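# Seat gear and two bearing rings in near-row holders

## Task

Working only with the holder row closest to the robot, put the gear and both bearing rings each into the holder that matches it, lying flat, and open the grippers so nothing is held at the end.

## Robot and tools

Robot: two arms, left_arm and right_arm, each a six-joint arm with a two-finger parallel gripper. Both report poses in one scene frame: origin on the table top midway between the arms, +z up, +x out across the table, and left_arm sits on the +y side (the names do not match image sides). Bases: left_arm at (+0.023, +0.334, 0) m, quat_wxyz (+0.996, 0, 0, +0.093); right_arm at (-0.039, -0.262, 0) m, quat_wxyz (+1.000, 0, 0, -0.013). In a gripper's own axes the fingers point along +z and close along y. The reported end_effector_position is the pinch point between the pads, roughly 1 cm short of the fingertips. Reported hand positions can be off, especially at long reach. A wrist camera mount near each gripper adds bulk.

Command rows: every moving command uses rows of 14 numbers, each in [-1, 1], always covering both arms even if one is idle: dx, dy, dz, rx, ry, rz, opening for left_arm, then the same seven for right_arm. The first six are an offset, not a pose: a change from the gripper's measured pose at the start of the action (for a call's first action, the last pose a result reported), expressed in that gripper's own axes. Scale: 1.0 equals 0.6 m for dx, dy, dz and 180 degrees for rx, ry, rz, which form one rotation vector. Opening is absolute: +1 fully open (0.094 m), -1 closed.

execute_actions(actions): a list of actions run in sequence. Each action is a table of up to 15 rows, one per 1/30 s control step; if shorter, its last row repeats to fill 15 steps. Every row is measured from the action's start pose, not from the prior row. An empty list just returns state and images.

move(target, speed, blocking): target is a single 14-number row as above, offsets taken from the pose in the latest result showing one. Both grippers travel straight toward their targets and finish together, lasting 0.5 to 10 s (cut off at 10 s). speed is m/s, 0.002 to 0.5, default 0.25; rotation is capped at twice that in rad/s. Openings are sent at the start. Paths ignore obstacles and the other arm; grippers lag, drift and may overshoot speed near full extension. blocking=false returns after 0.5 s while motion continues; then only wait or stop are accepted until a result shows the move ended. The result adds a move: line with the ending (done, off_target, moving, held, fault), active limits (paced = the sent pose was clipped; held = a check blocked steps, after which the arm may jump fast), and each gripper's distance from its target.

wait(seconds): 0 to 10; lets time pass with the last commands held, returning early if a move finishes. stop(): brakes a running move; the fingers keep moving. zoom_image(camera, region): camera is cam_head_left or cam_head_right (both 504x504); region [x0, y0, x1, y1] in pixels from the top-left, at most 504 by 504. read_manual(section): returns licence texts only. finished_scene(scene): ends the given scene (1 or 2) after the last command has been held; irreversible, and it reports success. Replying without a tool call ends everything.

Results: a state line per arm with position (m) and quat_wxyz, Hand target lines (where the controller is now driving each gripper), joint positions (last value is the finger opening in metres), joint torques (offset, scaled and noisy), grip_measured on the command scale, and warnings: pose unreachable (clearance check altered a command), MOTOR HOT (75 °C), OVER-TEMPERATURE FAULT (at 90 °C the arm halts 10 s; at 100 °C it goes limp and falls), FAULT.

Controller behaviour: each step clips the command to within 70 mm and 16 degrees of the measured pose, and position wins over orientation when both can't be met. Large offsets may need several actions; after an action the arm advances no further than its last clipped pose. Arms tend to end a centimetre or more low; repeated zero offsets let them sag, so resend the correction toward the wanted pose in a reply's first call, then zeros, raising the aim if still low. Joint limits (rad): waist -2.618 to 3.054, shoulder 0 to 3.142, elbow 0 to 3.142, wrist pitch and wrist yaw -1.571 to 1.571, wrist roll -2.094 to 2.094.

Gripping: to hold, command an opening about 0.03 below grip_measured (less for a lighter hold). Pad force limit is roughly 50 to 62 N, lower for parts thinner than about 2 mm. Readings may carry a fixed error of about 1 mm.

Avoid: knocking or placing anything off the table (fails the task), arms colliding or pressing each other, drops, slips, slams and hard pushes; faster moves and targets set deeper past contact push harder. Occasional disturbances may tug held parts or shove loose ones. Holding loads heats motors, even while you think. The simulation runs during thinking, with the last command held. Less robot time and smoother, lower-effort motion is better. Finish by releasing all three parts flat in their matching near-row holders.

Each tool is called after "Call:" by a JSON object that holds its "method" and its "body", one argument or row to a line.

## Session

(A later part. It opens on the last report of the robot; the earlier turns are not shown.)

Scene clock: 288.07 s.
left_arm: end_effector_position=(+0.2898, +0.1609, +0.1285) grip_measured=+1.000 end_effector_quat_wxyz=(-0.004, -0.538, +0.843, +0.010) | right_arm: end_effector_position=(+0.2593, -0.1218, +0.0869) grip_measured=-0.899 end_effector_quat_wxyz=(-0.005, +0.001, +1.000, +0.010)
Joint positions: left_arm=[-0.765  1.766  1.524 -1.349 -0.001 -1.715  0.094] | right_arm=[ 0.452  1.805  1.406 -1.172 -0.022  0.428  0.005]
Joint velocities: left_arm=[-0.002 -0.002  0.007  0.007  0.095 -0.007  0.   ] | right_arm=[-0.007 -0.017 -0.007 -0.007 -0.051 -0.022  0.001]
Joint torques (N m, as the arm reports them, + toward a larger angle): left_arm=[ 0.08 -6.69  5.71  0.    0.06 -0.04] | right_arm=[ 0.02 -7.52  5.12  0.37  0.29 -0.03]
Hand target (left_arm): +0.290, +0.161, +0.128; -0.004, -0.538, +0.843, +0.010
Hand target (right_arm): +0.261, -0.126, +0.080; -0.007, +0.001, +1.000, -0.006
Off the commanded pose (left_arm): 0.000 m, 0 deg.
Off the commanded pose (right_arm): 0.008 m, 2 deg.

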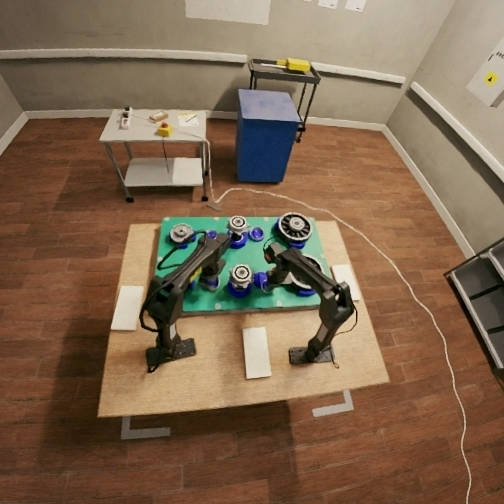

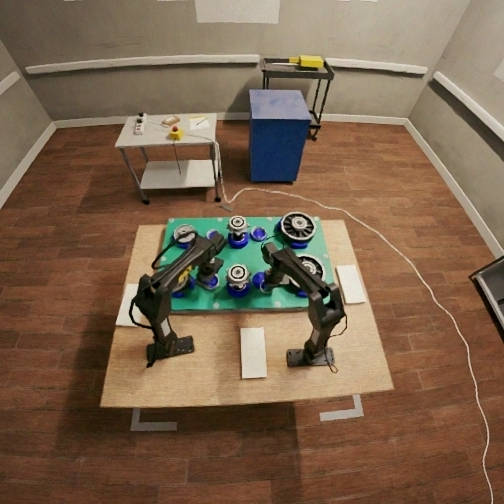

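Call:
{"method": "move", "body": {
  "target": [0,0,-0.004,0,0,0,1, 0.01,0.0,-0.095,0.006,-0.003,0,-0.94],
  "speed": 0.1
}}

Call:
{"method": "zoom_image", "body": {
  "camera": "cam_head_left",
  "region": [185, 250, 295, 300]
}}

Call:
{"method": "zoom_image", "body": {
  "camera": "cam_head_right",
  "region": [185, 250, 295, 300]
}}

Scene clock: 314.23 s.
left_arm: end_effector_position=(+0.2898, +0.1609, +0.1285) grip_measured=+1.000 end_effector_quat_wxyz=(-0.004, -0.538, +0.843, +0.010) | right_arm: end_effector_position=(+0.2526, -0.1256, +0.1306) grip_measured=-0.911 end_effector_quat_wxyz=(-0.016, +0.000, +1.000, -0.003)
Joint positions: left_arm=[-0.765  1.766  1.524 -1.349 -0.001 -1.715  0.094] | right_arm=[ 0.458  1.793  1.564 -1.373 -0.007  0.432  0.004]
Joint velocities: left_arm=[ 0.022 -0.007 -0.002  0.037 -0.007 -0.007  0.   ] | right_arm=[ 0.002  0.012 -0.002 -0.066 -0.066 -0.037  0.   ]
Joint torques (N m, as the arm reports them, + toward a larger angle): left_arm=[ 0.11 -6.42  6.49 -0.13  0.07 -0.08] | right_arm=[  0.51 -10.67   6.85   0.1   -0.01   0.11]
Hand target (left_arm): +0.290, +0.161, +0.131; -0.004, -0.538, +0.843, +0.010
Hand target (right_arm): +0.254, -0.123, +0.144; -0.000, +0.001, +1.000, +0.001
Off the commanded pose (left_arm): 0.002 m, 0 deg.
Off the commanded pose (right_arm): 0.014 m, 2 deg.
move: off_target (right_arm)

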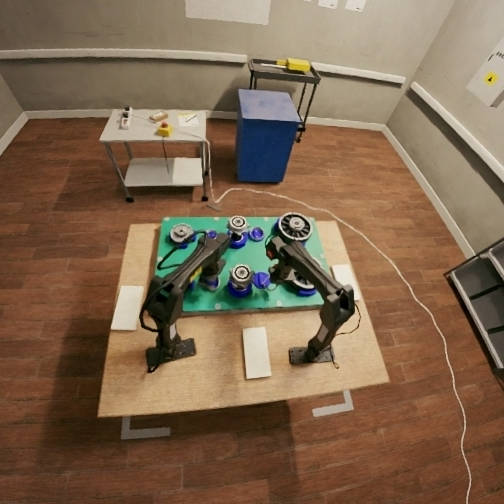

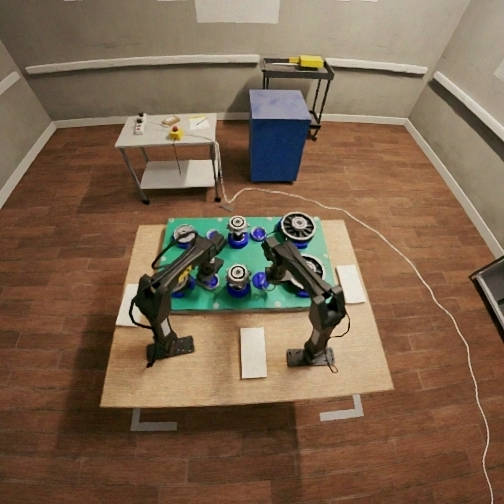

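Region (185, 250, 295, 300) of cam_head_left's 504x504 image, scaled by 4.582, with more detail than that image has; it fills the top 229 rows of this view, and the rest is white.

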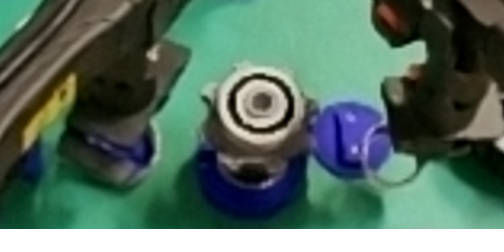

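Region (185, 250, 295, 300) of cam_head_right's 504x504 image, scaled by 4.582, with more detail than that image has; it fills the top 229 rows of this view, and the rest is white.

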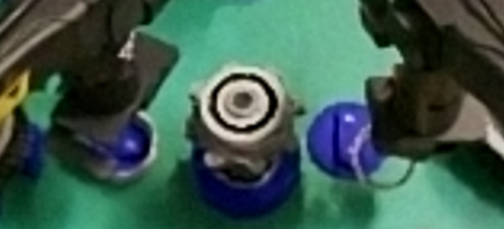

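Call:
{"method": "move", "body": {
  "target": [0,0,-0.004,0,0,0,1, 0.221,0.043,-0.02,0,-0.01,0,-0.95],
  "speed": 0.2
}}

Call:
{"method": "zoom_image", "body": {
  "camera": "cam_head_left",
  "region": [188, 255, 238, 300]
}}

Call:
{"method": "zoom_image", "body": {
  "camera": "cam_head_right",
  "region": [188, 255, 238, 300]
}}

Scene clock: 324.00 s.
left_arm: end_effector_position=(+0.2898, +0.1609, +0.1285) grip_measured=+1.000 end_effector_quat_wxyz=(-0.004, -0.538, +0.843, +0.010) | right_arm: end_effector_position=(+0.1243, -0.0968, +0.1444) grip_measured=-0.911 end_effector_quat_wxyz=(-0.002, -0.003, +1.000, -0.001)
Joint positions: left_arm=[-0.765  1.766  1.524 -1.349 -0.001 -1.715  0.094] | right_arm=[ 0.813  1.427  1.238 -1.387 -0.002  0.779  0.004]
Joint velocities: left_arm=[ 0.012 -0.002  0.007  0.051  0.022  0.037  0.   ] | right_arm=[-0.012 -0.007  0.002 -0.007 -0.066 -0.007 -0.   ]
Joint torques (N m, as the arm reports them, + toward a larger angle): left_arm=[ 0.04 -6.56  6.58 -0.09  0.06 -0.06] | right_arm=[ 0.29 -6.9   4.55  0.2   0.09  0.15]
Hand target (left_arm): +0.290, +0.161, +0.131; -0.004, -0.538, +0.843, +0.010
Hand target (right_arm): +0.121, -0.101, +0.146; +0.001, +0.000, +1.000, -0.004
Off the commanded pose (left_arm): 0.002 m, 0 deg.
Off the commanded pose (right_arm): 0.005 m, 1 deg.
move: done

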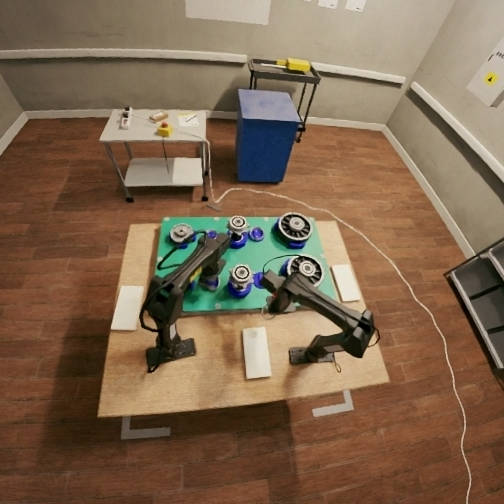

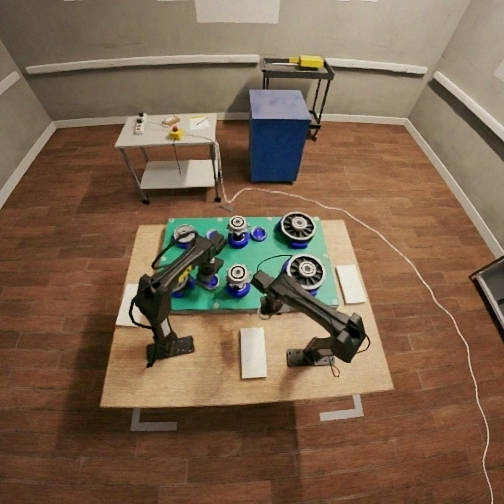

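Region (188, 255, 238, 300) of cam_head_left's 504x504 image, scaled by 10.080, with more detail than that image has; it fills the top 454 rows of this view, and the rest is white.

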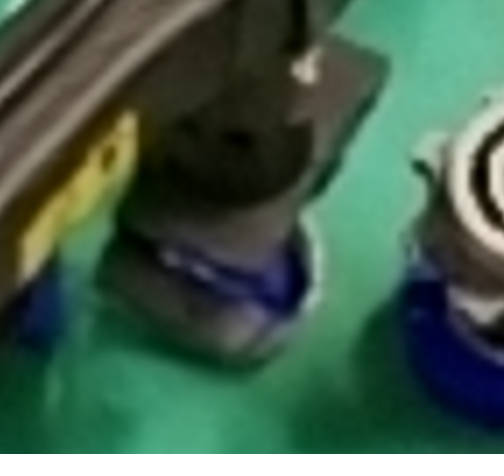

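Region (188, 255, 238, 300) of cam_head_right's 504x504 image, scaled by 10.080, with more detail than that image has; it fills the top 454 rows of this view, and the rest is white.

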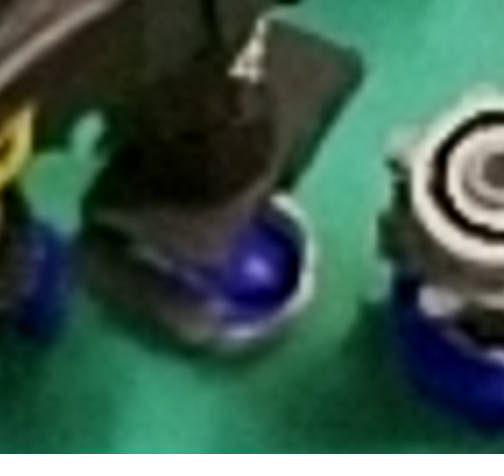

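Call:
{"method": "move", "body": {
  "target": [0,0,0.04,0.004,0.003,0,1, 0.124,0.287,0.14,0,0,-0.25,-0.95],
  "speed": 0.2
}}

Call:
{"method": "zoom_image", "body": {
  "camera": "cam_head_left",
  "region": [180, 255, 280, 365]
}}

Call:
{"method": "zoom_image", "body": {
  "camera": "cam_head_right",
  "region": [180, 255, 280, 365]
}}

Scene clock: 343.70 s.
left_arm: end_effector_position=(+0.2893, +0.1601, +0.1040) grip_measured=+1.000 end_effector_quat_wxyz=(-0.005, -0.538, +0.843, +0.007) | right_arm: end_effector_position=(+0.0454, +0.0608, +0.0555) grip_measured=-0.910 end_effector_quat_wxyz=(-0.015, -0.378, +0.925, -0.019)
Joint positions: left_arm=[-0.765  1.766  1.426 -1.247  0.004 -1.715  0.094] | right_arm=[ 1.337  1.89   1.387 -1.116 -0.002  0.535  0.004]
Joint velocities: left_arm=[ 0.002 -0.017  0.012 -0.037  0.022  0.022  0.   ] | right_arm=[ 0.002  0.007 -0.012 -0.007  0.007 -0.037 -0.   ]
Joint torques (N m, as the arm reports them, + toward a larger angle): left_arm=[ 0.5  -7.27  5.01  0.04  0.05 -0.01] | right_arm=[ 0.34 -9.85  7.14  0.38  0.02 -0.05]
Hand target (left_arm): +0.289, +0.161, +0.104; -0.005, -0.539, +0.843, +0.002
Hand target (right_arm): +0.048, +0.074, +0.062; +0.000, -0.386, +0.923, -0.002
Off the commanded pose (left_arm): 0.001 m, 1 deg.
Off the commanded pose (right_arm): 0.015 m, 3 deg.
move: off_target (right_arm)

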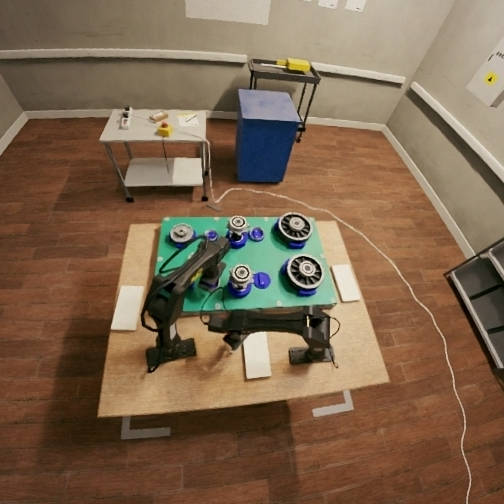

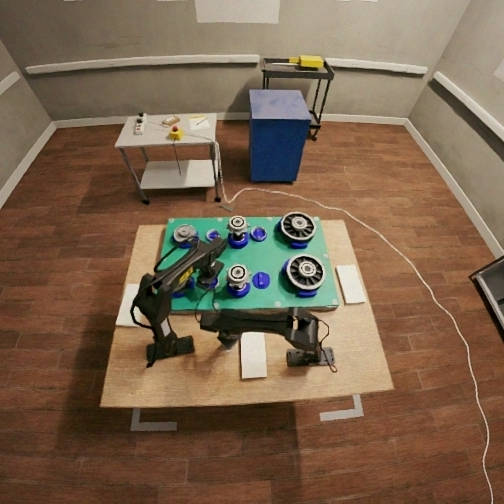

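Region (180, 255, 280, 365) of cam_head_left's 504x504 image, scaled by 4.582, with more detail than that image has; it fills the left 458 columns of this view, and the rest is white.

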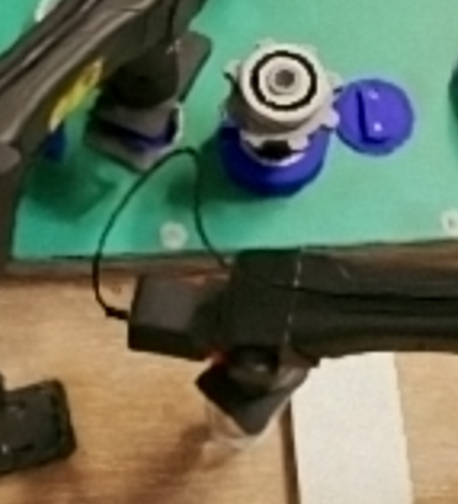

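Region (180, 255, 280, 365) of cam_head_right's 504x504 image, scaled by 4.582, with more detail than that image has; it fills the left 458 columns of this view, and the rest is white.

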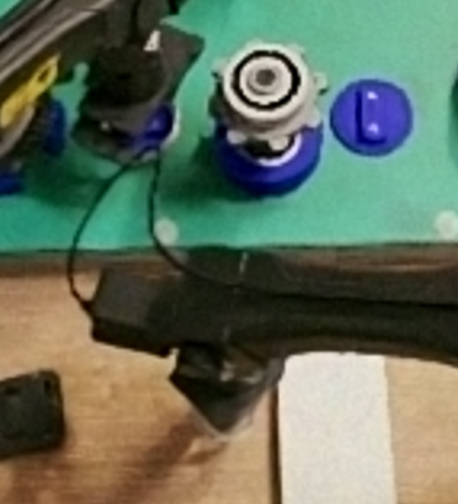

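Call:
{"method": "move", "body": {
  "target": [0,0,0.032,0,0,0,1, -0.0295,0.0295,0.037,0,0,0,-0.95],
  "speed": 0.04
}}

Call:
{"method": "zoom_image", "body": {
  "camera": "cam_head_left",
  "region": [240, 262, 285, 298]
}}

Call:
{"method": "zoom_image", "body": {
  "camera": "cam_head_right",
  "region": [240, 262, 285, 298]
}}

Scene clock: 349.87 s.
left_arm: end_effector_position=(+0.2896, +0.1600, +0.0873) grip_measured=+1.000 end_effector_quat_wxyz=(-0.005, -0.538, +0.843, +0.006) | right_arm: end_effector_position=(+0.0446, +0.0705, +0.0282) grip_measured=-0.910 end_effector_quat_wxyz=(-0.028, -0.379, +0.924, -0.037)
Joint positions: left_arm=[-0.765  1.774  1.369 -1.18   0.004 -1.715  0.094] | right_arm=[ 1.347  1.995  1.416 -1.085 -0.002  0.542  0.004]
Joint velocities: left_arm=[ 0.007 -0.002  0.022  0.066 -0.11   0.037  0.   ] | right_arm=[-0.007  0.022  0.007 -0.007 -0.037  0.022 -0.   ]
Joint torques (N m, as the arm reports them, + toward a larger angle): left_arm=[ 0.04 -6.32  5.01  0.02  0.01 -0.05] | right_arm=[  0.42 -10.32   6.79   0.29  -0.06   0.16]
Hand target (left_arm): +0.289, +0.160, +0.085; -0.005, -0.538, +0.843, +0.007
Hand target (right_arm): +0.045, +0.085, +0.033; -0.015, -0.378, +0.925, -0.019
Off the commanded pose (left_arm): 0.003 m, 0 deg.
Off the commanded pose (right_arm): 0.015 m, 3 deg.
move: off_target (right_arm)

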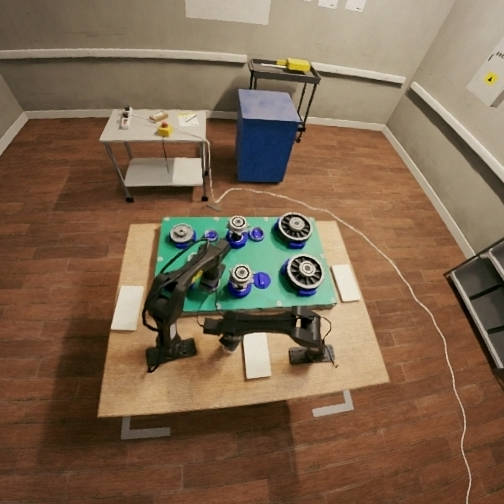

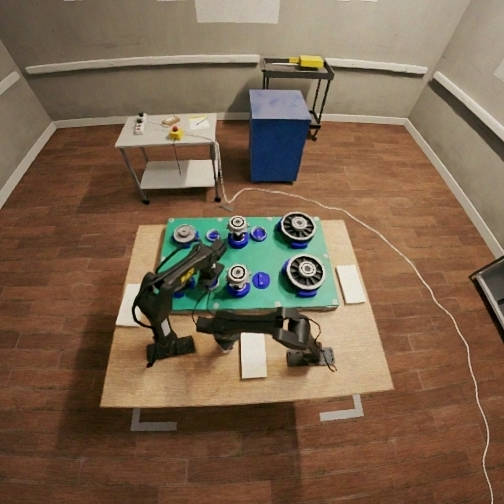

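Region (240, 262, 285, 298) of cam_head_left's 504x504 image, scaled by 11.200, with more detail than that image has; it fills the top 403 rows of this view, and the rest is white.

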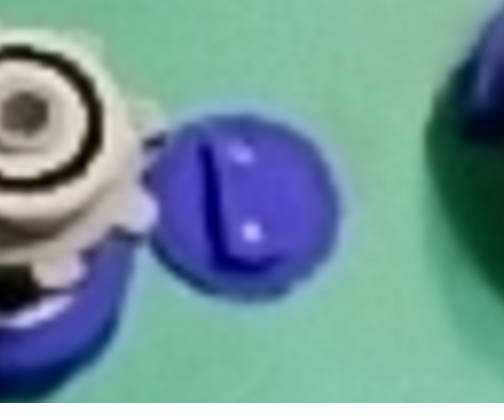

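Region (240, 262, 285, 298) of cam_head_right's 504x504 image, scaled by 11.200, with more detail than that image has; it fills the top 403 rows of this view, and the rest is white.

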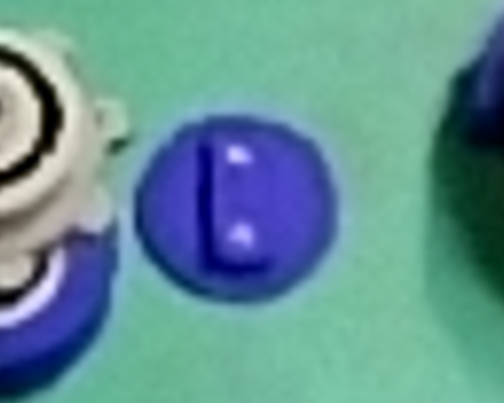

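Call:
{"method": "execute_actions", "body": {
  "actions": [
    [[0,0,0.006,0,0,0,1, 0,0,0,0,0,0,-0.8],[0,0,0.012,0,0,0,1, 0,0,0,0,0,0,-0.7],[0,0,0.016,0,0,0,1, 0,0,0,0,0,0,-0.55]]
  ]
}}

Scene clock: 354.87 s.
left_arm: end_effector_position=(+0.2898, +0.1598, +0.0803) grip_measured=+1.000 end_effector_quat_wxyz=(-0.004, -0.538, +0.843, +0.005) | right_arm: end_effector_position=(+0.0446, +0.0705, +0.0282) grip_measured=-0.552 end_effector_quat_wxyz=(-0.028, -0.379, +0.924, -0.037)
Joint positions: left_arm=[-0.765  1.779  1.347 -1.152  0.004 -1.715  0.094] | right_arm=[ 1.347  1.995  1.416 -1.085 -0.002  0.543  0.021]
Joint velocities: left_arm=[-0.007 -0.007 -0.012  0.037 -0.037 -0.022  0.   ] | right_arm=[-0.017 -0.007  0.017 -0.022 -0.007  0.066 -0.   ]
Joint torques (N m, as the arm reports them, + toward a larger angle): left_arm=[-0.18 -6.57  4.9   0.09  0.01 -0.05] | right_arm=[  0.03 -10.82   4.94   0.13   0.01   0.  ]
Hand target (left_arm): +0.290, +0.160, +0.078; -0.005, -0.538, +0.843, +0.006
Hand target (right_arm): +0.045, +0.070, +0.028; -0.028, -0.379, +0.924, -0.037
Off the commanded pose (left_arm): 0.003 m, 0 deg.
Off the commanded pose (right_arm): 0.000 m, 0 deg.

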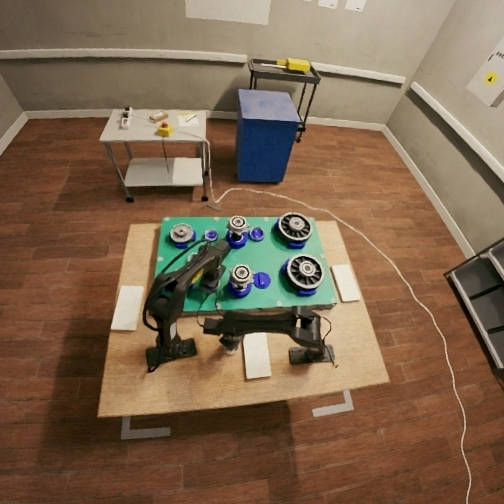

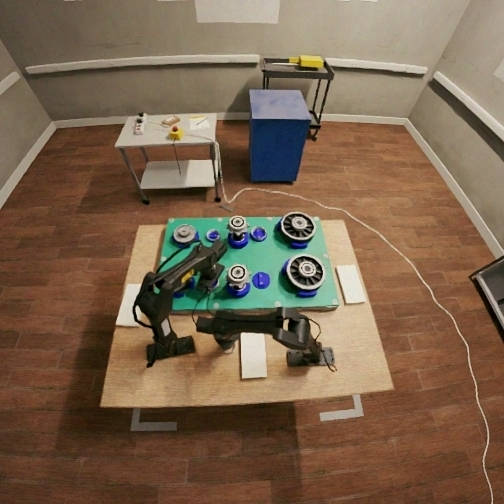

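Call:
{"method": "move", "body": {
  "target": [0,0,0.02,0,0,0,1, 0,0,-0.13,0,0,0,-0.55],
  "speed": 0.1
}}

Scene clock: 358.53 s.
left_arm: end_effector_position=(+0.2915, +0.1587, +0.0784) grip_measured=+1.000 end_effector_quat_wxyz=(-0.003, -0.538, +0.843, +0.001) | right_arm: end_effector_position=(+0.0458, +0.0751, +0.0946) grip_measured=-0.552 end_effector_quat_wxyz=(-0.035, -0.379, +0.924, -0.046)
Joint positions: left_arm=[-0.765  1.779  1.34  -1.135  0.004 -1.715  0.094] | right_arm=[ 1.347  1.982  1.665 -1.37  -0.002  0.543  0.021]
Joint velocities: left_arm=[ 0.002 -0.007  0.002  0.022  0.022 -0.066  0.   ] | right_arm=[ 0.002  0.007  0.002 -0.022  0.007 -0.051 -0.   ]
Joint torques (N m, as the arm reports them, + toward a larger angle): left_arm=[-0.12 -5.97  3.1   0.37  0.04 -0.04] | right_arm=[  0.16 -12.28   6.59  -0.13  -0.07   0.04]
Hand target (left_arm): +0.289, +0.160, +0.069; -0.005, -0.538, +0.843, +0.006
Hand target (right_arm): +0.047, +0.077, +0.106; -0.028, -0.379, +0.924, -0.037
Off the commanded pose (left_arm): 0.010 m, 1 deg.
Off the commanded pose (right_arm): 0.012 m, 1 deg.
move: off_target (right_arm)

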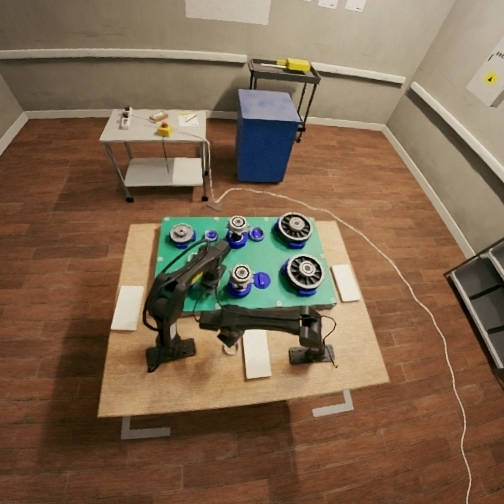

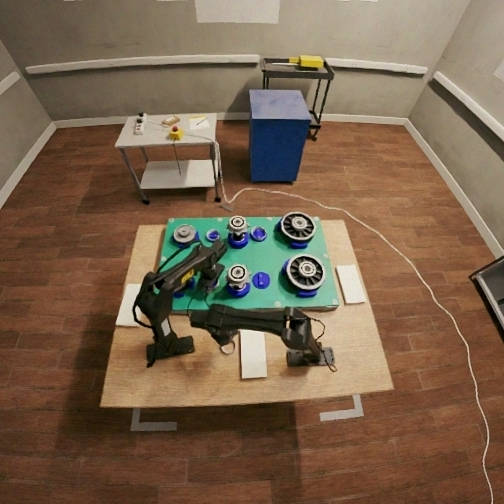

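Call:
{"method": "move", "body": {
  "target": [0,0,-0.008,0,0,0,0.45, 0.205,-0.452,-0.045,-0.030,-0.023,0.2476,-0.4],
  "speed": 0.25
}}

Scene clock: 373.90 s.
left_arm: end_effector_position=(+0.2925, +0.1579, +0.0787) grip_measured=+0.574 end_effector_quat_wxyz=(-0.002, -0.538, +0.843, -0.002) | right_arm: end_effector_position=(+0.1531, -0.1977, +0.1415) grip_measured=-0.402 end_effector_quat_wxyz=(-0.008, +0.004, +1.000, -0.003)
Joint positions: left_arm=[-0.765  1.779  1.34  -1.13   0.004 -1.715  0.074] | right_arm=[ 0.346  1.323  1.144 -1.408  0.     0.329  0.028]
Joint velocities: left_arm=[-0.007 -0.007 -0.002 -0.007 -0.007 -0.007 -0.001] | right_arm=[-0.002 -0.017 -0.012 -0.037  0.037 -0.022  0.   ]
Joint torques (N m, as the arm reports them, + toward a larger angle): left_arm=[-0.05 -6.85  6.9  -0.25  0.06 -0.03] | right_arm=[-0.27 -5.79  5.48  0.08 -0.06 -0.11]
Hand target (left_arm): +0.291, +0.159, +0.083; -0.002, -0.539, +0.843, +0.001
Hand target (right_arm): +0.149, -0.199, +0.146; -0.005, +0.001, +1.000, +0.002
Off the commanded pose (left_arm): 0.005 m, 0 deg.
Off the commanded pose (right_arm): 0.009 m, 1 deg.
move: done

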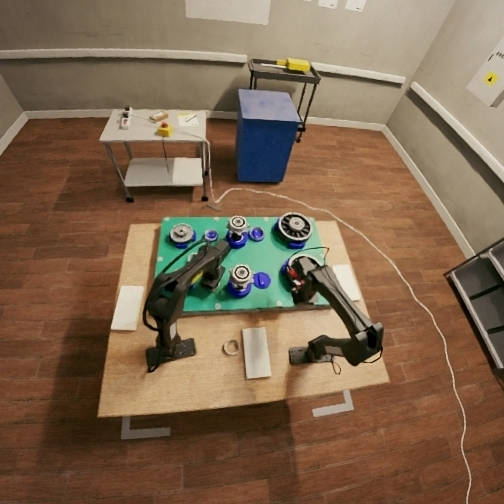

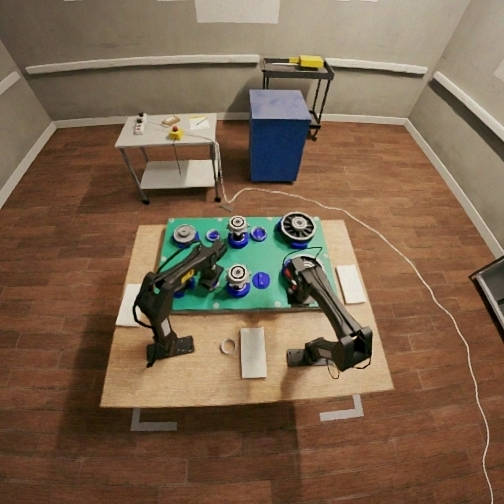

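Call:
{"method": "move", "body": {
  "target": [0,0,-0.12,0,0,0,0.53, 0,0,-0.008,0,0,0,-0.4],
  "speed": 0.1
}}

Scene clock: 392.27 s.
left_arm: end_effector_position=(+0.2908, +0.1590, +0.1366) grip_measured=+0.574 end_effector_quat_wxyz=(-0.007, -0.538, +0.843, +0.011) | right_arm: end_effector_position=(+0.1524, -0.1979, +0.1416) grip_measured=-0.402 end_effector_quat_wxyz=(-0.009, +0.003, +1.000, -0.003)
Joint positions: left_arm=[-0.765  1.779  1.57  -1.388  0.004 -1.715  0.074] | right_arm=[ 0.346  1.323  1.144 -1.411  0.     0.326  0.028]
Joint velocities: left_arm=[ 0.007 -0.007  0.012  0.007 -0.051 -0.007  0.001] | right_arm=[-0.017 -0.007  0.017  0.007 -0.037  0.007 -0.001]
Joint torques (N m, as the arm reports them, + toward a larger angle): left_arm=[ 0.34 -8.15  8.21 -0.26  0.04 -0.02] | right_arm=[ 0.   -4.15  6.66  0.13  0.    0.06]
Hand target (left_arm): +0.292, +0.160, +0.150; -0.001, -0.538, +0.843, -0.002
Hand target (right_arm): +0.153, -0.198, +0.146; -0.008, +0.004, +1.000, -0.003
Off the commanded pose (left_arm): 0.014 m, 2 deg.
Off the commanded pose (right_arm): 0.005 m, 0 deg.
move: off_target (left_arm)

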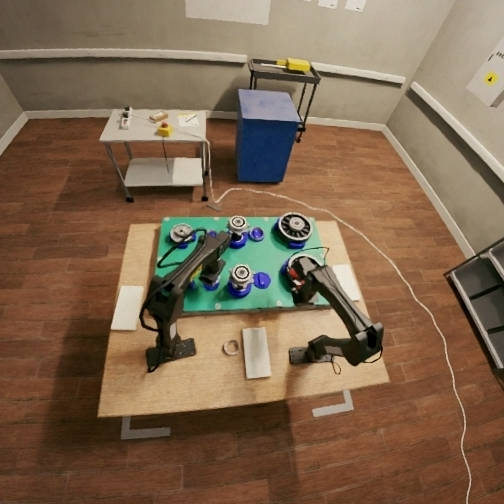

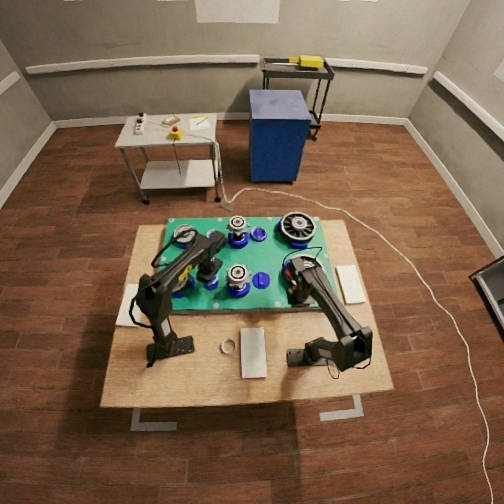

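Call:
{"method": "move", "body": {
  "target": [0.113,0.2067,-0.01,0.006,0.002,0.139,0.53, 0,0,-0.008,0,0,0,-0.4],
  "speed": 0.25
}}

Scene clock: 396.13 s.
left_arm: end_effector_position=(+0.1553, +0.1494, +0.1405) grip_measured=+0.574 end_effector_quat_wxyz=(-0.008, -0.344, +0.939, +0.000) | right_arm: end_effector_position=(+0.1517, -0.1981, +0.1416) grip_measured=-0.402 end_effector_quat_wxyz=(-0.010, +0.003, +1.000, -0.004)
Joint positions: left_arm=[-1.126  1.404  1.204 -1.375  0.016 -1.642  0.074] | right_arm=[ 0.346  1.323  1.144 -1.413  0.     0.326  0.028]
Joint velocities: left_arm=[-0.032 -0.012 -0.027 -0.022 -0.037 -0.066 -0.001] | right_arm=[-0.007  0.012  0.007 -0.007 -0.007  0.051 -0.   ]
Joint torques (N m, as the arm reports them, + toward a larger angle): left_arm=[-0.44 -5.28  5.47 -0.09  0.04 -0.09] | right_arm=[ 0.   -3.81  6.66  0.1  -0.05  0.04]
Hand target (left_arm): +0.152, +0.153, +0.144; -0.005, -0.343, +0.939, -0.002
Hand target (right_arm): +0.152, -0.198, +0.146; -0.009, +0.003, +1.000, -0.003
Off the commanded pose (left_arm): 0.008 m, 0 deg.
Off the commanded pose (right_arm): 0.005 m, 0 deg.
move: done

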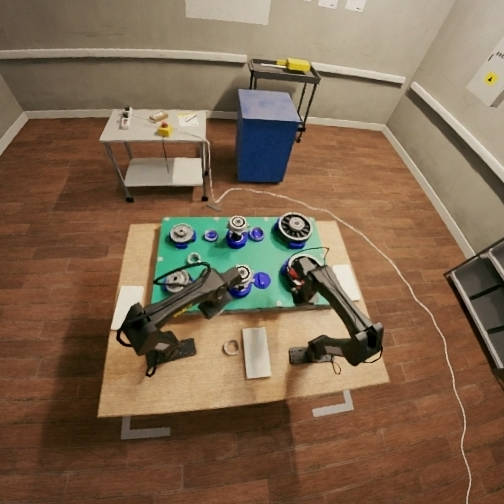

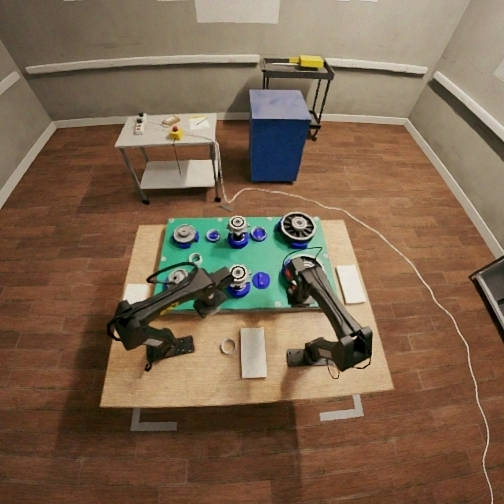

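Call:
{"method": "move", "body": {
  "target": [0.359,-0.0775,0.133,0,0,0.278,0.53, 0,0,-0.008,0,0,0,-0.4],
  "speed": 0.25
}}

Call:
{"method": "zoom_image", "body": {
  "camera": "cam_head_left",
  "region": [158, 248, 238, 308]
}}

Call:
{"method": "zoom_image", "body": {
  "camera": "cam_head_right",
  "region": [158, 248, 238, 308]
}}

Scene clock: 403.63 s.
left_arm: end_effector_position=(+0.0201, -0.0148, +0.0582) grip_measured=+0.574 end_effector_quat_wxyz=(-0.010, +0.079, +0.997, +0.014) | right_arm: end_effector_position=(+0.1511, -0.1983, +0.1416) grip_measured=-0.402 end_effector_quat_wxyz=(-0.012, +0.003, +1.000, -0.004)
Joint positions: left_arm=[-1.759  1.923  1.443 -1.121  0.017 -1.413  0.074] | right_arm=[ 0.346  1.323  1.144 -1.416  0.     0.326  0.028]
Joint velocities: left_arm=[-0.002 -0.002  0.012 -0.007  0.037  0.095  0.   ] | right_arm=[-0.002 -0.007  0.007  0.007 -0.037  0.066 -0.001]
Joint torques (N m, as the arm reports them, + toward a larger angle): left_arm=[-0.35 -8.46  8.63 -0.05 -0.03 -0.03] | right_arm=[ 0.03 -3.88  6.58  0.07 -0.01  0.  ]
Hand target (left_arm): +0.021, -0.025, +0.069; -0.003, +0.085, +0.996, -0.006
Hand target (right_arm): +0.152, -0.198, +0.146; -0.010, +0.003, +1.000, -0.003
Off the commanded pose (left_arm): 0.012 m, 2 deg.
Off the commanded pose (right_arm): 0.005 m, 0 deg.
move: off_target (left_arm)

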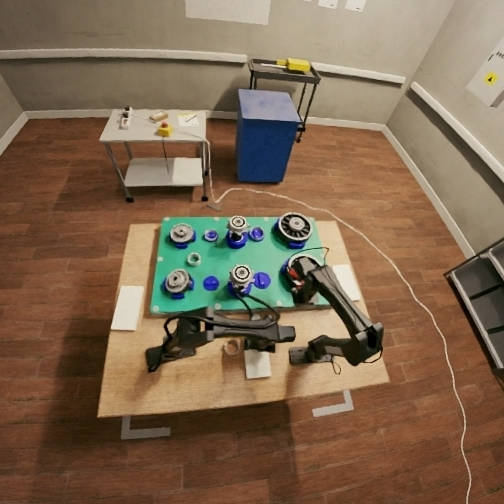

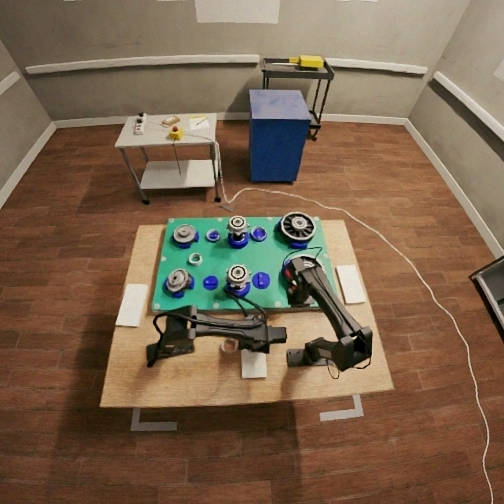

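Region (158, 248, 238, 308) of cam_head_left's 504x504 image, scaled by 6.300, with more detail than that image has; it fills the top 378 rows of this view, and the rest is white.

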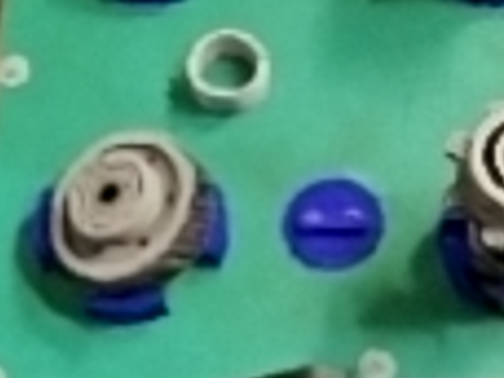

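Region (158, 248, 238, 308) of cam_head_right's 504x504 image, scaled by 6.300, with more detail than that image has; it fills the top 378 rows of this view, and the rest is white.

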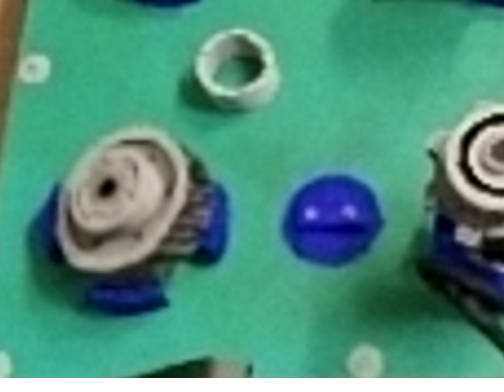

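Call:
{"method": "move", "body": {
  "target": [-0.004,-0.03,0.047,0.009,-0.006,0,0.53, 0,0,-0.008,0,0,0,-0.4],
  "speed": 0.05
}}

Scene clock: 409.63 s.
left_arm: end_effector_position=(+0.0202, -0.0291, +0.0348) grip_measured=+0.574 end_effector_quat_wxyz=(-0.009, +0.076, +0.997, +0.005) | right_arm: end_effector_position=(+0.1505, -0.1985, +0.1416) grip_measured=-0.402 end_effector_quat_wxyz=(-0.013, +0.003, +1.000, -0.004)
Joint positions: left_arm=[-1.759  1.982  1.43  -1.029  0.017 -1.419  0.074] | right_arm=[ 0.346  1.323  1.144 -1.419  0.     0.326  0.028]
Joint velocities: left_arm=[-0.007 -0.007 -0.007 -0.081 -0.037 -0.037 -0.   ] | right_arm=[-0.017  0.012 -0.007 -0.037 -0.066  0.022  0.001]
Joint torques (N m, as the arm reports them, + toward a larger angle): left_arm=[-1.12 -7.52  4.62  0.3  -0.1  -0.08] | right_arm=[-0.09 -4.01  6.46  0.09 -0.02  0.01]
Hand target (left_arm): +0.018, -0.032, +0.030; -0.002, +0.079, +0.997, -0.000
Hand target (right_arm): +0.151, -0.198, +0.146; -0.012, +0.003, +1.000, -0.004
Off the commanded pose (left_arm): 0.006 m, 1 deg.
Off the commanded pose (right_arm): 0.005 m, 0 deg.
move: done

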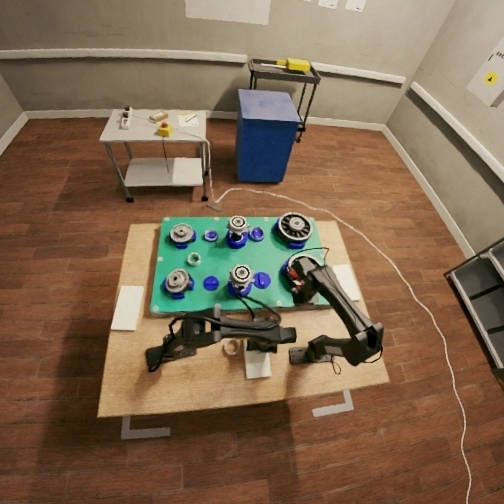

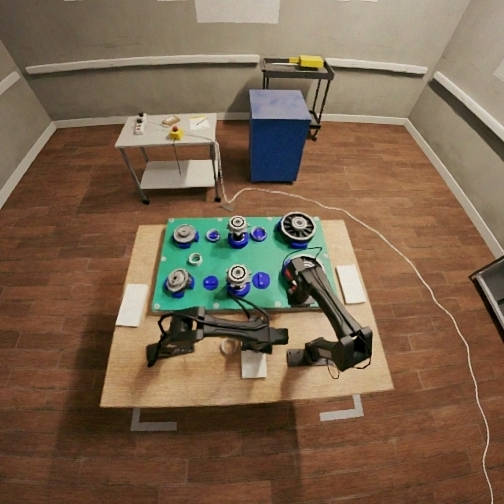

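Call:
{"method": "move", "body": {
  "target": [0,0,0.018,0,0,0,0.53, 0,0,-0.008,0,0,0,-0.4],
  "speed": 0.03
}}

Scene clock: 412.93 s.
left_arm: end_effector_position=(+0.0202, -0.0290, +0.0344) grip_measured=+0.574 end_effector_quat_wxyz=(-0.009, +0.076, +0.997, +0.005) | right_arm: end_effector_position=(+0.1498, -0.1987, +0.1416) grip_measured=-0.402 end_effector_quat_wxyz=(-0.014, +0.003, +1.000, -0.005)
Joint positions: left_arm=[-1.759  1.982  1.429 -1.028  0.017 -1.42   0.074] | right_arm=[ 0.346  1.323  1.144 -1.421  0.     0.326  0.028]
Joint velocities: left_arm=[-0.002  0.007 -0.007  0.037  0.037 -0.022 -0.   ] | right_arm=[-0.002  0.007 -0.007 -0.037  0.081 -0.007  0.001]
Joint torques (N m, as the arm reports them, + toward a larger angle): left_arm=[-0.15 -7.17  3.44  0.39  0.08 -0.02] | right_arm=[ 0.06 -4.24  6.46  0.05 -0.03  0.  ]
Hand target (left_arm): +0.020, -0.029, +0.024; -0.009, +0.076, +0.997, +0.005
Hand target (right_arm): +0.151, -0.199, +0.146; -0.013, +0.003, +1.000, -0.004
Off the commanded pose (left_arm): 0.010 m, 0 deg.
Off the commanded pose (right_arm): 0.005 m, 0 deg.
move: done

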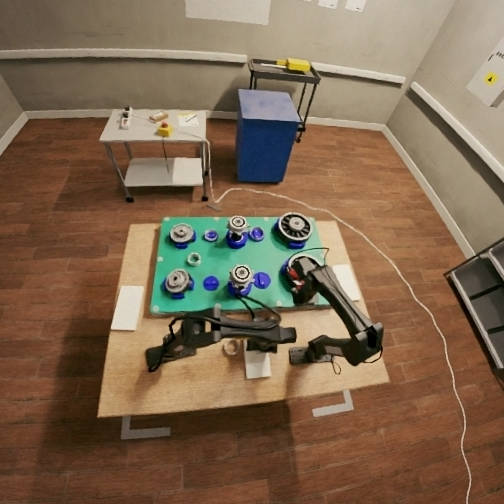

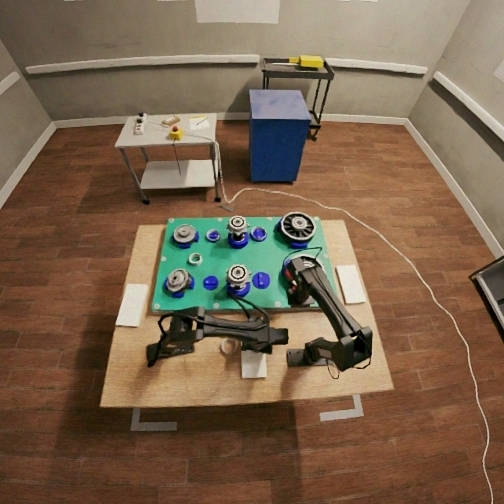

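Call:
{"method": "execute_actions", "body": {
  "actions": [
    [[0,0,-0.003,0,0,0,0.62, 0,0,0,0,0,0,-0.4],[0,0,-0.003,0,0,0,0.66, 0,0,0,0,0,0,-0.4],[0,0,-0.003,0,0,0,0.72, 0,0,0,0,0,0,-0.4],[0,0,-0.003,0,0,0,0.8, 0,0,0,0,0,0,-0.4]]
  ]
}}

Call:
{"method": "move", "body": {
  "target": [0,0,-0.12,0,0,0,0.8, 0,0,0,0,0,0,-0.4],
  "speed": 0.12
}}

Call:
{"method": "zoom_image", "body": {
  "camera": "cam_head_left",
  "region": [205, 320, 285, 385]
}}

Call:
{"method": "zoom_image", "body": {
  "camera": "cam_head_right",
  "region": [205, 320, 285, 385]
}}

Scene clock: 419.43 s.
left_arm: end_effector_position=(+0.0200, -0.0303, +0.0347) grip_measured=+0.798 end_effector_quat_wxyz=(-0.009, +0.076, +0.997, +0.002) | right_arm: end_effector_position=(+0.1498, -0.1988, +0.1416) grip_measured=-0.402 end_effector_quat_wxyz=(-0.014, +0.003, +1.000, -0.005)
Joint positions: left_arm=[-1.759  1.982  1.429 -1.023  0.017 -1.42   0.084] | right_arm=[ 0.346  1.323  1.144 -1.422  0.     0.326  0.028]
Joint velocities: left_arm=[-0.002  0.007  0.007 -0.051  0.051 -0.022  0.001] | right_arm=[ 0.002  0.002 -0.007 -0.051 -0.051 -0.037  0.001]
Joint torques (N m, as the arm reports them, + toward a larger angle): left_arm=[ 0.11 -8.21  5.96 -0.15  0.08 -0.02] | right_arm=[-0.21 -4.08  5.1   0.25 -0.06  0.04]
Hand target (left_arm): +0.020, -0.029, +0.036; -0.009, +0.076, +0.997, +0.005
Hand target (right_arm): +0.150, -0.199, +0.142; -0.014, +0.003, +1.000, -0.005
Off the commanded pose (left_arm): 0.002 m, 0 deg.
Off the commanded pose (right_arm): 0.000 m, 0 deg.

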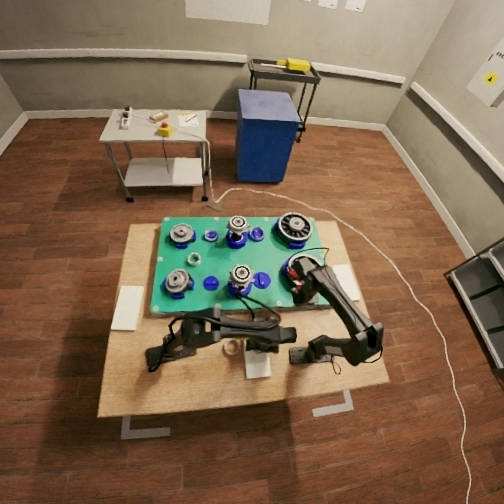

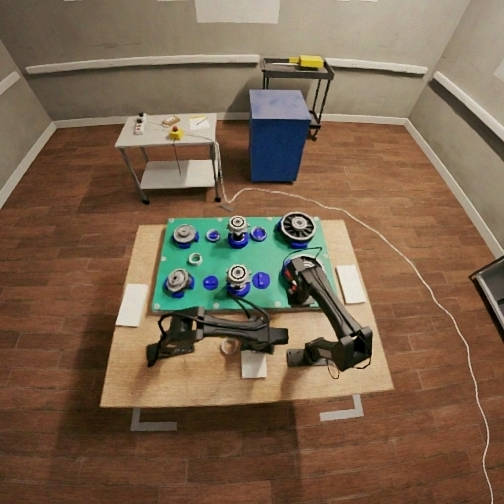

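Scene clock: 420.63 s.
left_arm: end_effector_position=(+0.0200, -0.0278, +0.0945) grip_measured=+0.798 end_effector_quat_wxyz=(-0.010, +0.076, +0.997, +0.012) | right_arm: end_effector_position=(+0.1498, -0.1988, +0.1416) grip_measured=-0.402 end_effector_quat_wxyz=(-0.014, +0.003, +1.000, -0.005)
Joint positions: left_arm=[-1.759  1.947  1.622 -1.272  0.017 -1.42   0.084] | right_arm=[ 0.346  1.323  1.144 -1.422  0.     0.326  0.028]
Joint velocities: left_arm=[-0.002 -0.007  0.007 -0.066 -0.051 -0.051  0.   ] | right_arm=[ 0.002 -0.002  0.002 -0.007 -0.037  0.022  0.001]
Joint torques (N m, as the arm reports them, + toward a larger angle): left_arm=[ 0.49 -9.22  7.74 -0.24  0.03 -0.03] | right_arm=[-0.09 -4.08  5.13  0.24 -0.05  0.06]
Hand target (left_arm): +0.022, -0.029, +0.106; -0.009, +0.076, +0.997, +0.002
Hand target (right_arm): +0.150, -0.199, +0.142; -0.014, +0.003, +1.000, -0.005
Off the commanded pose (left_arm): 0.013 m, 1 deg.
Off the commanded pose (right_arm): 0.000 m, 0 deg.
move: off_target (left_arm)

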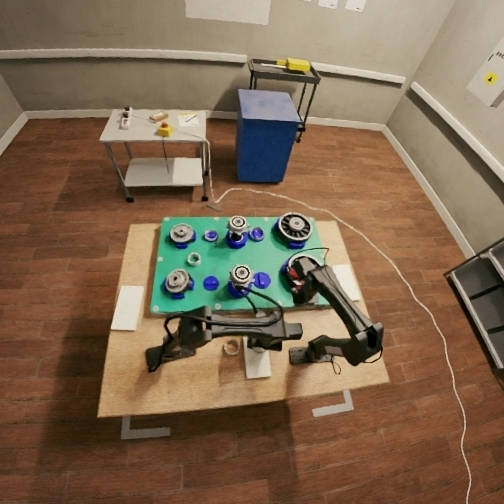

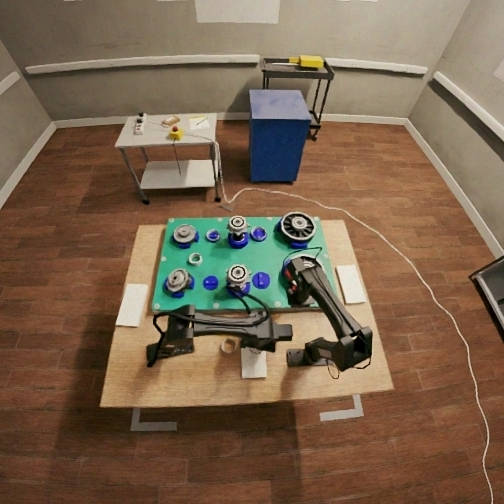

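Region (205, 320, 285, 385) of cam_head_left's 504x504 image, scaled by 6.300, with more detail than that image has; it fills the top 410 rows of this view, and the rest is white.

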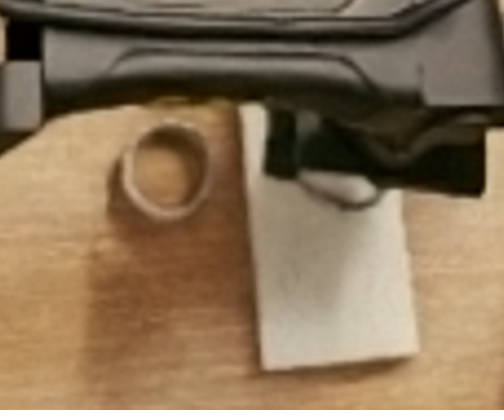

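Region (205, 320, 285, 385) of cam_head_right's 504x504 image, scaled by 6.300, with more detail than that image has; it fills the top 410 rows of this view, and the rest is white.

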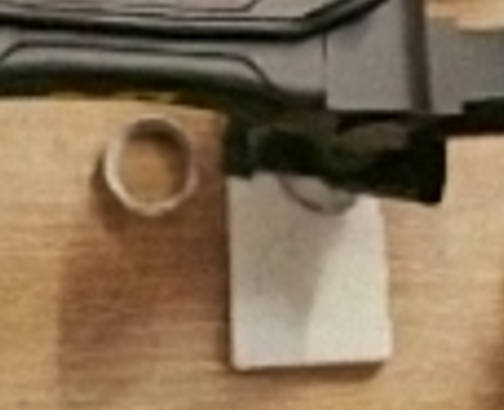

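Call:
{"method": "move", "body": {
  "target": [0.029,0.144,0.04,0.008,-0.006,0,-0.45, 0,0,0,0,0,0,-0.4],
  "speed": 0.15
}}

Call:
{"method": "zoom_image", "body": {
  "camera": "cam_head_left",
  "region": [205, 320, 285, 385]
}}

Call:
{"method": "zoom_image", "body": {
  "camera": "cam_head_right",
  "region": [205, 320, 285, 385]
}}

Scene clock: 440.70 s.
left_arm: end_effector_position=(+0.0168, +0.0616, +0.0669) grip_measured=-0.448 end_effector_quat_wxyz=(-0.009, +0.074, +0.997, +0.011) | right_arm: end_effector_position=(+0.1498, -0.1988, +0.1416) grip_measured=-0.402 end_effector_quat_wxyz=(-0.014, +0.003, +1.000, -0.005)
Joint positions: left_arm=[-1.772  1.627  1.118 -1.084  0.016 -1.437  0.026] | right_arm=[ 0.346  1.323  1.144 -1.422  0.     0.326  0.028]
Joint velocities: left_arm=[ 0.007 -0.007  0.007 -0.037 -0.051 -0.007  0.   ] | right_arm=[ 0.002 -0.007 -0.007 -0.022 -0.022 -0.022  0.   ]
Joint torques (N m, as the arm reports them, + toward a larger angle): left_arm=[-0.96 -7.1   4.59  0.1  -0.02 -0.1 ] | right_arm=[-0.05 -4.09  5.24  0.29 -0.05  0.05]
Hand target (left_arm): +0.017, +0.061, +0.071; -0.001, +0.076, +0.997, -0.001
Hand target (right_arm): +0.150, -0.199, +0.142; -0.014, +0.003, +1.000, -0.005
Off the commanded pose (left_arm): 0.006 m, 2 deg.
Off the commanded pose (right_arm): 0.000 m, 0 deg.
move: done

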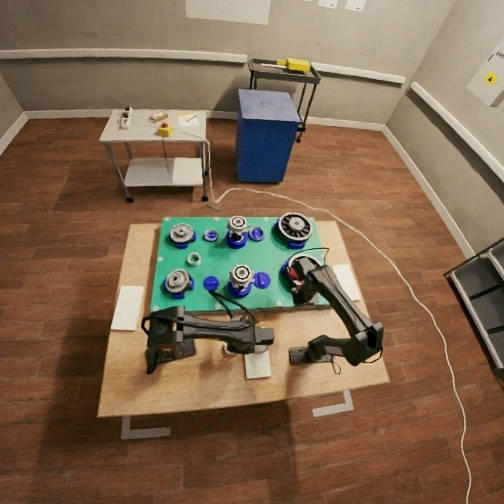

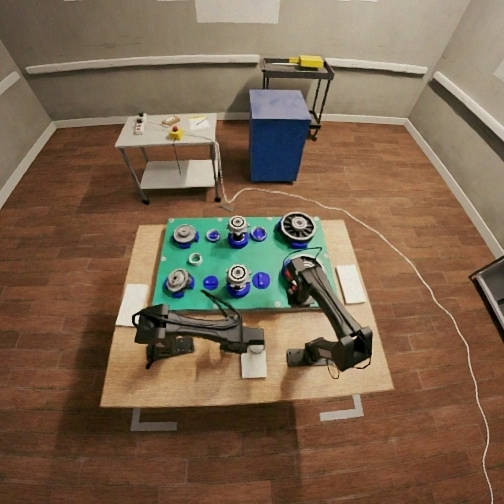

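Region (205, 320, 285, 385) of cam_head_left's 504x504 image, scaled by 6.300, with more detail than that image has; it fills the top 410 rows of this view, and the rest is white.

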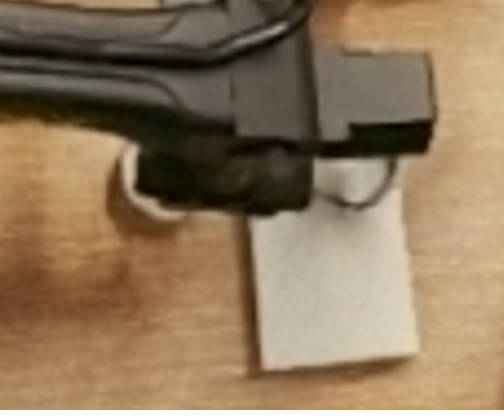

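Region (205, 320, 285, 385) of cam_head_right's 504x504 image, scaled by 6.300, with more detail than that image has; it fills the top 410 rows of this view, and the rest is white.

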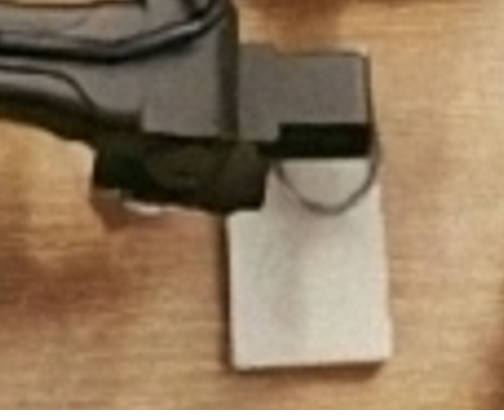

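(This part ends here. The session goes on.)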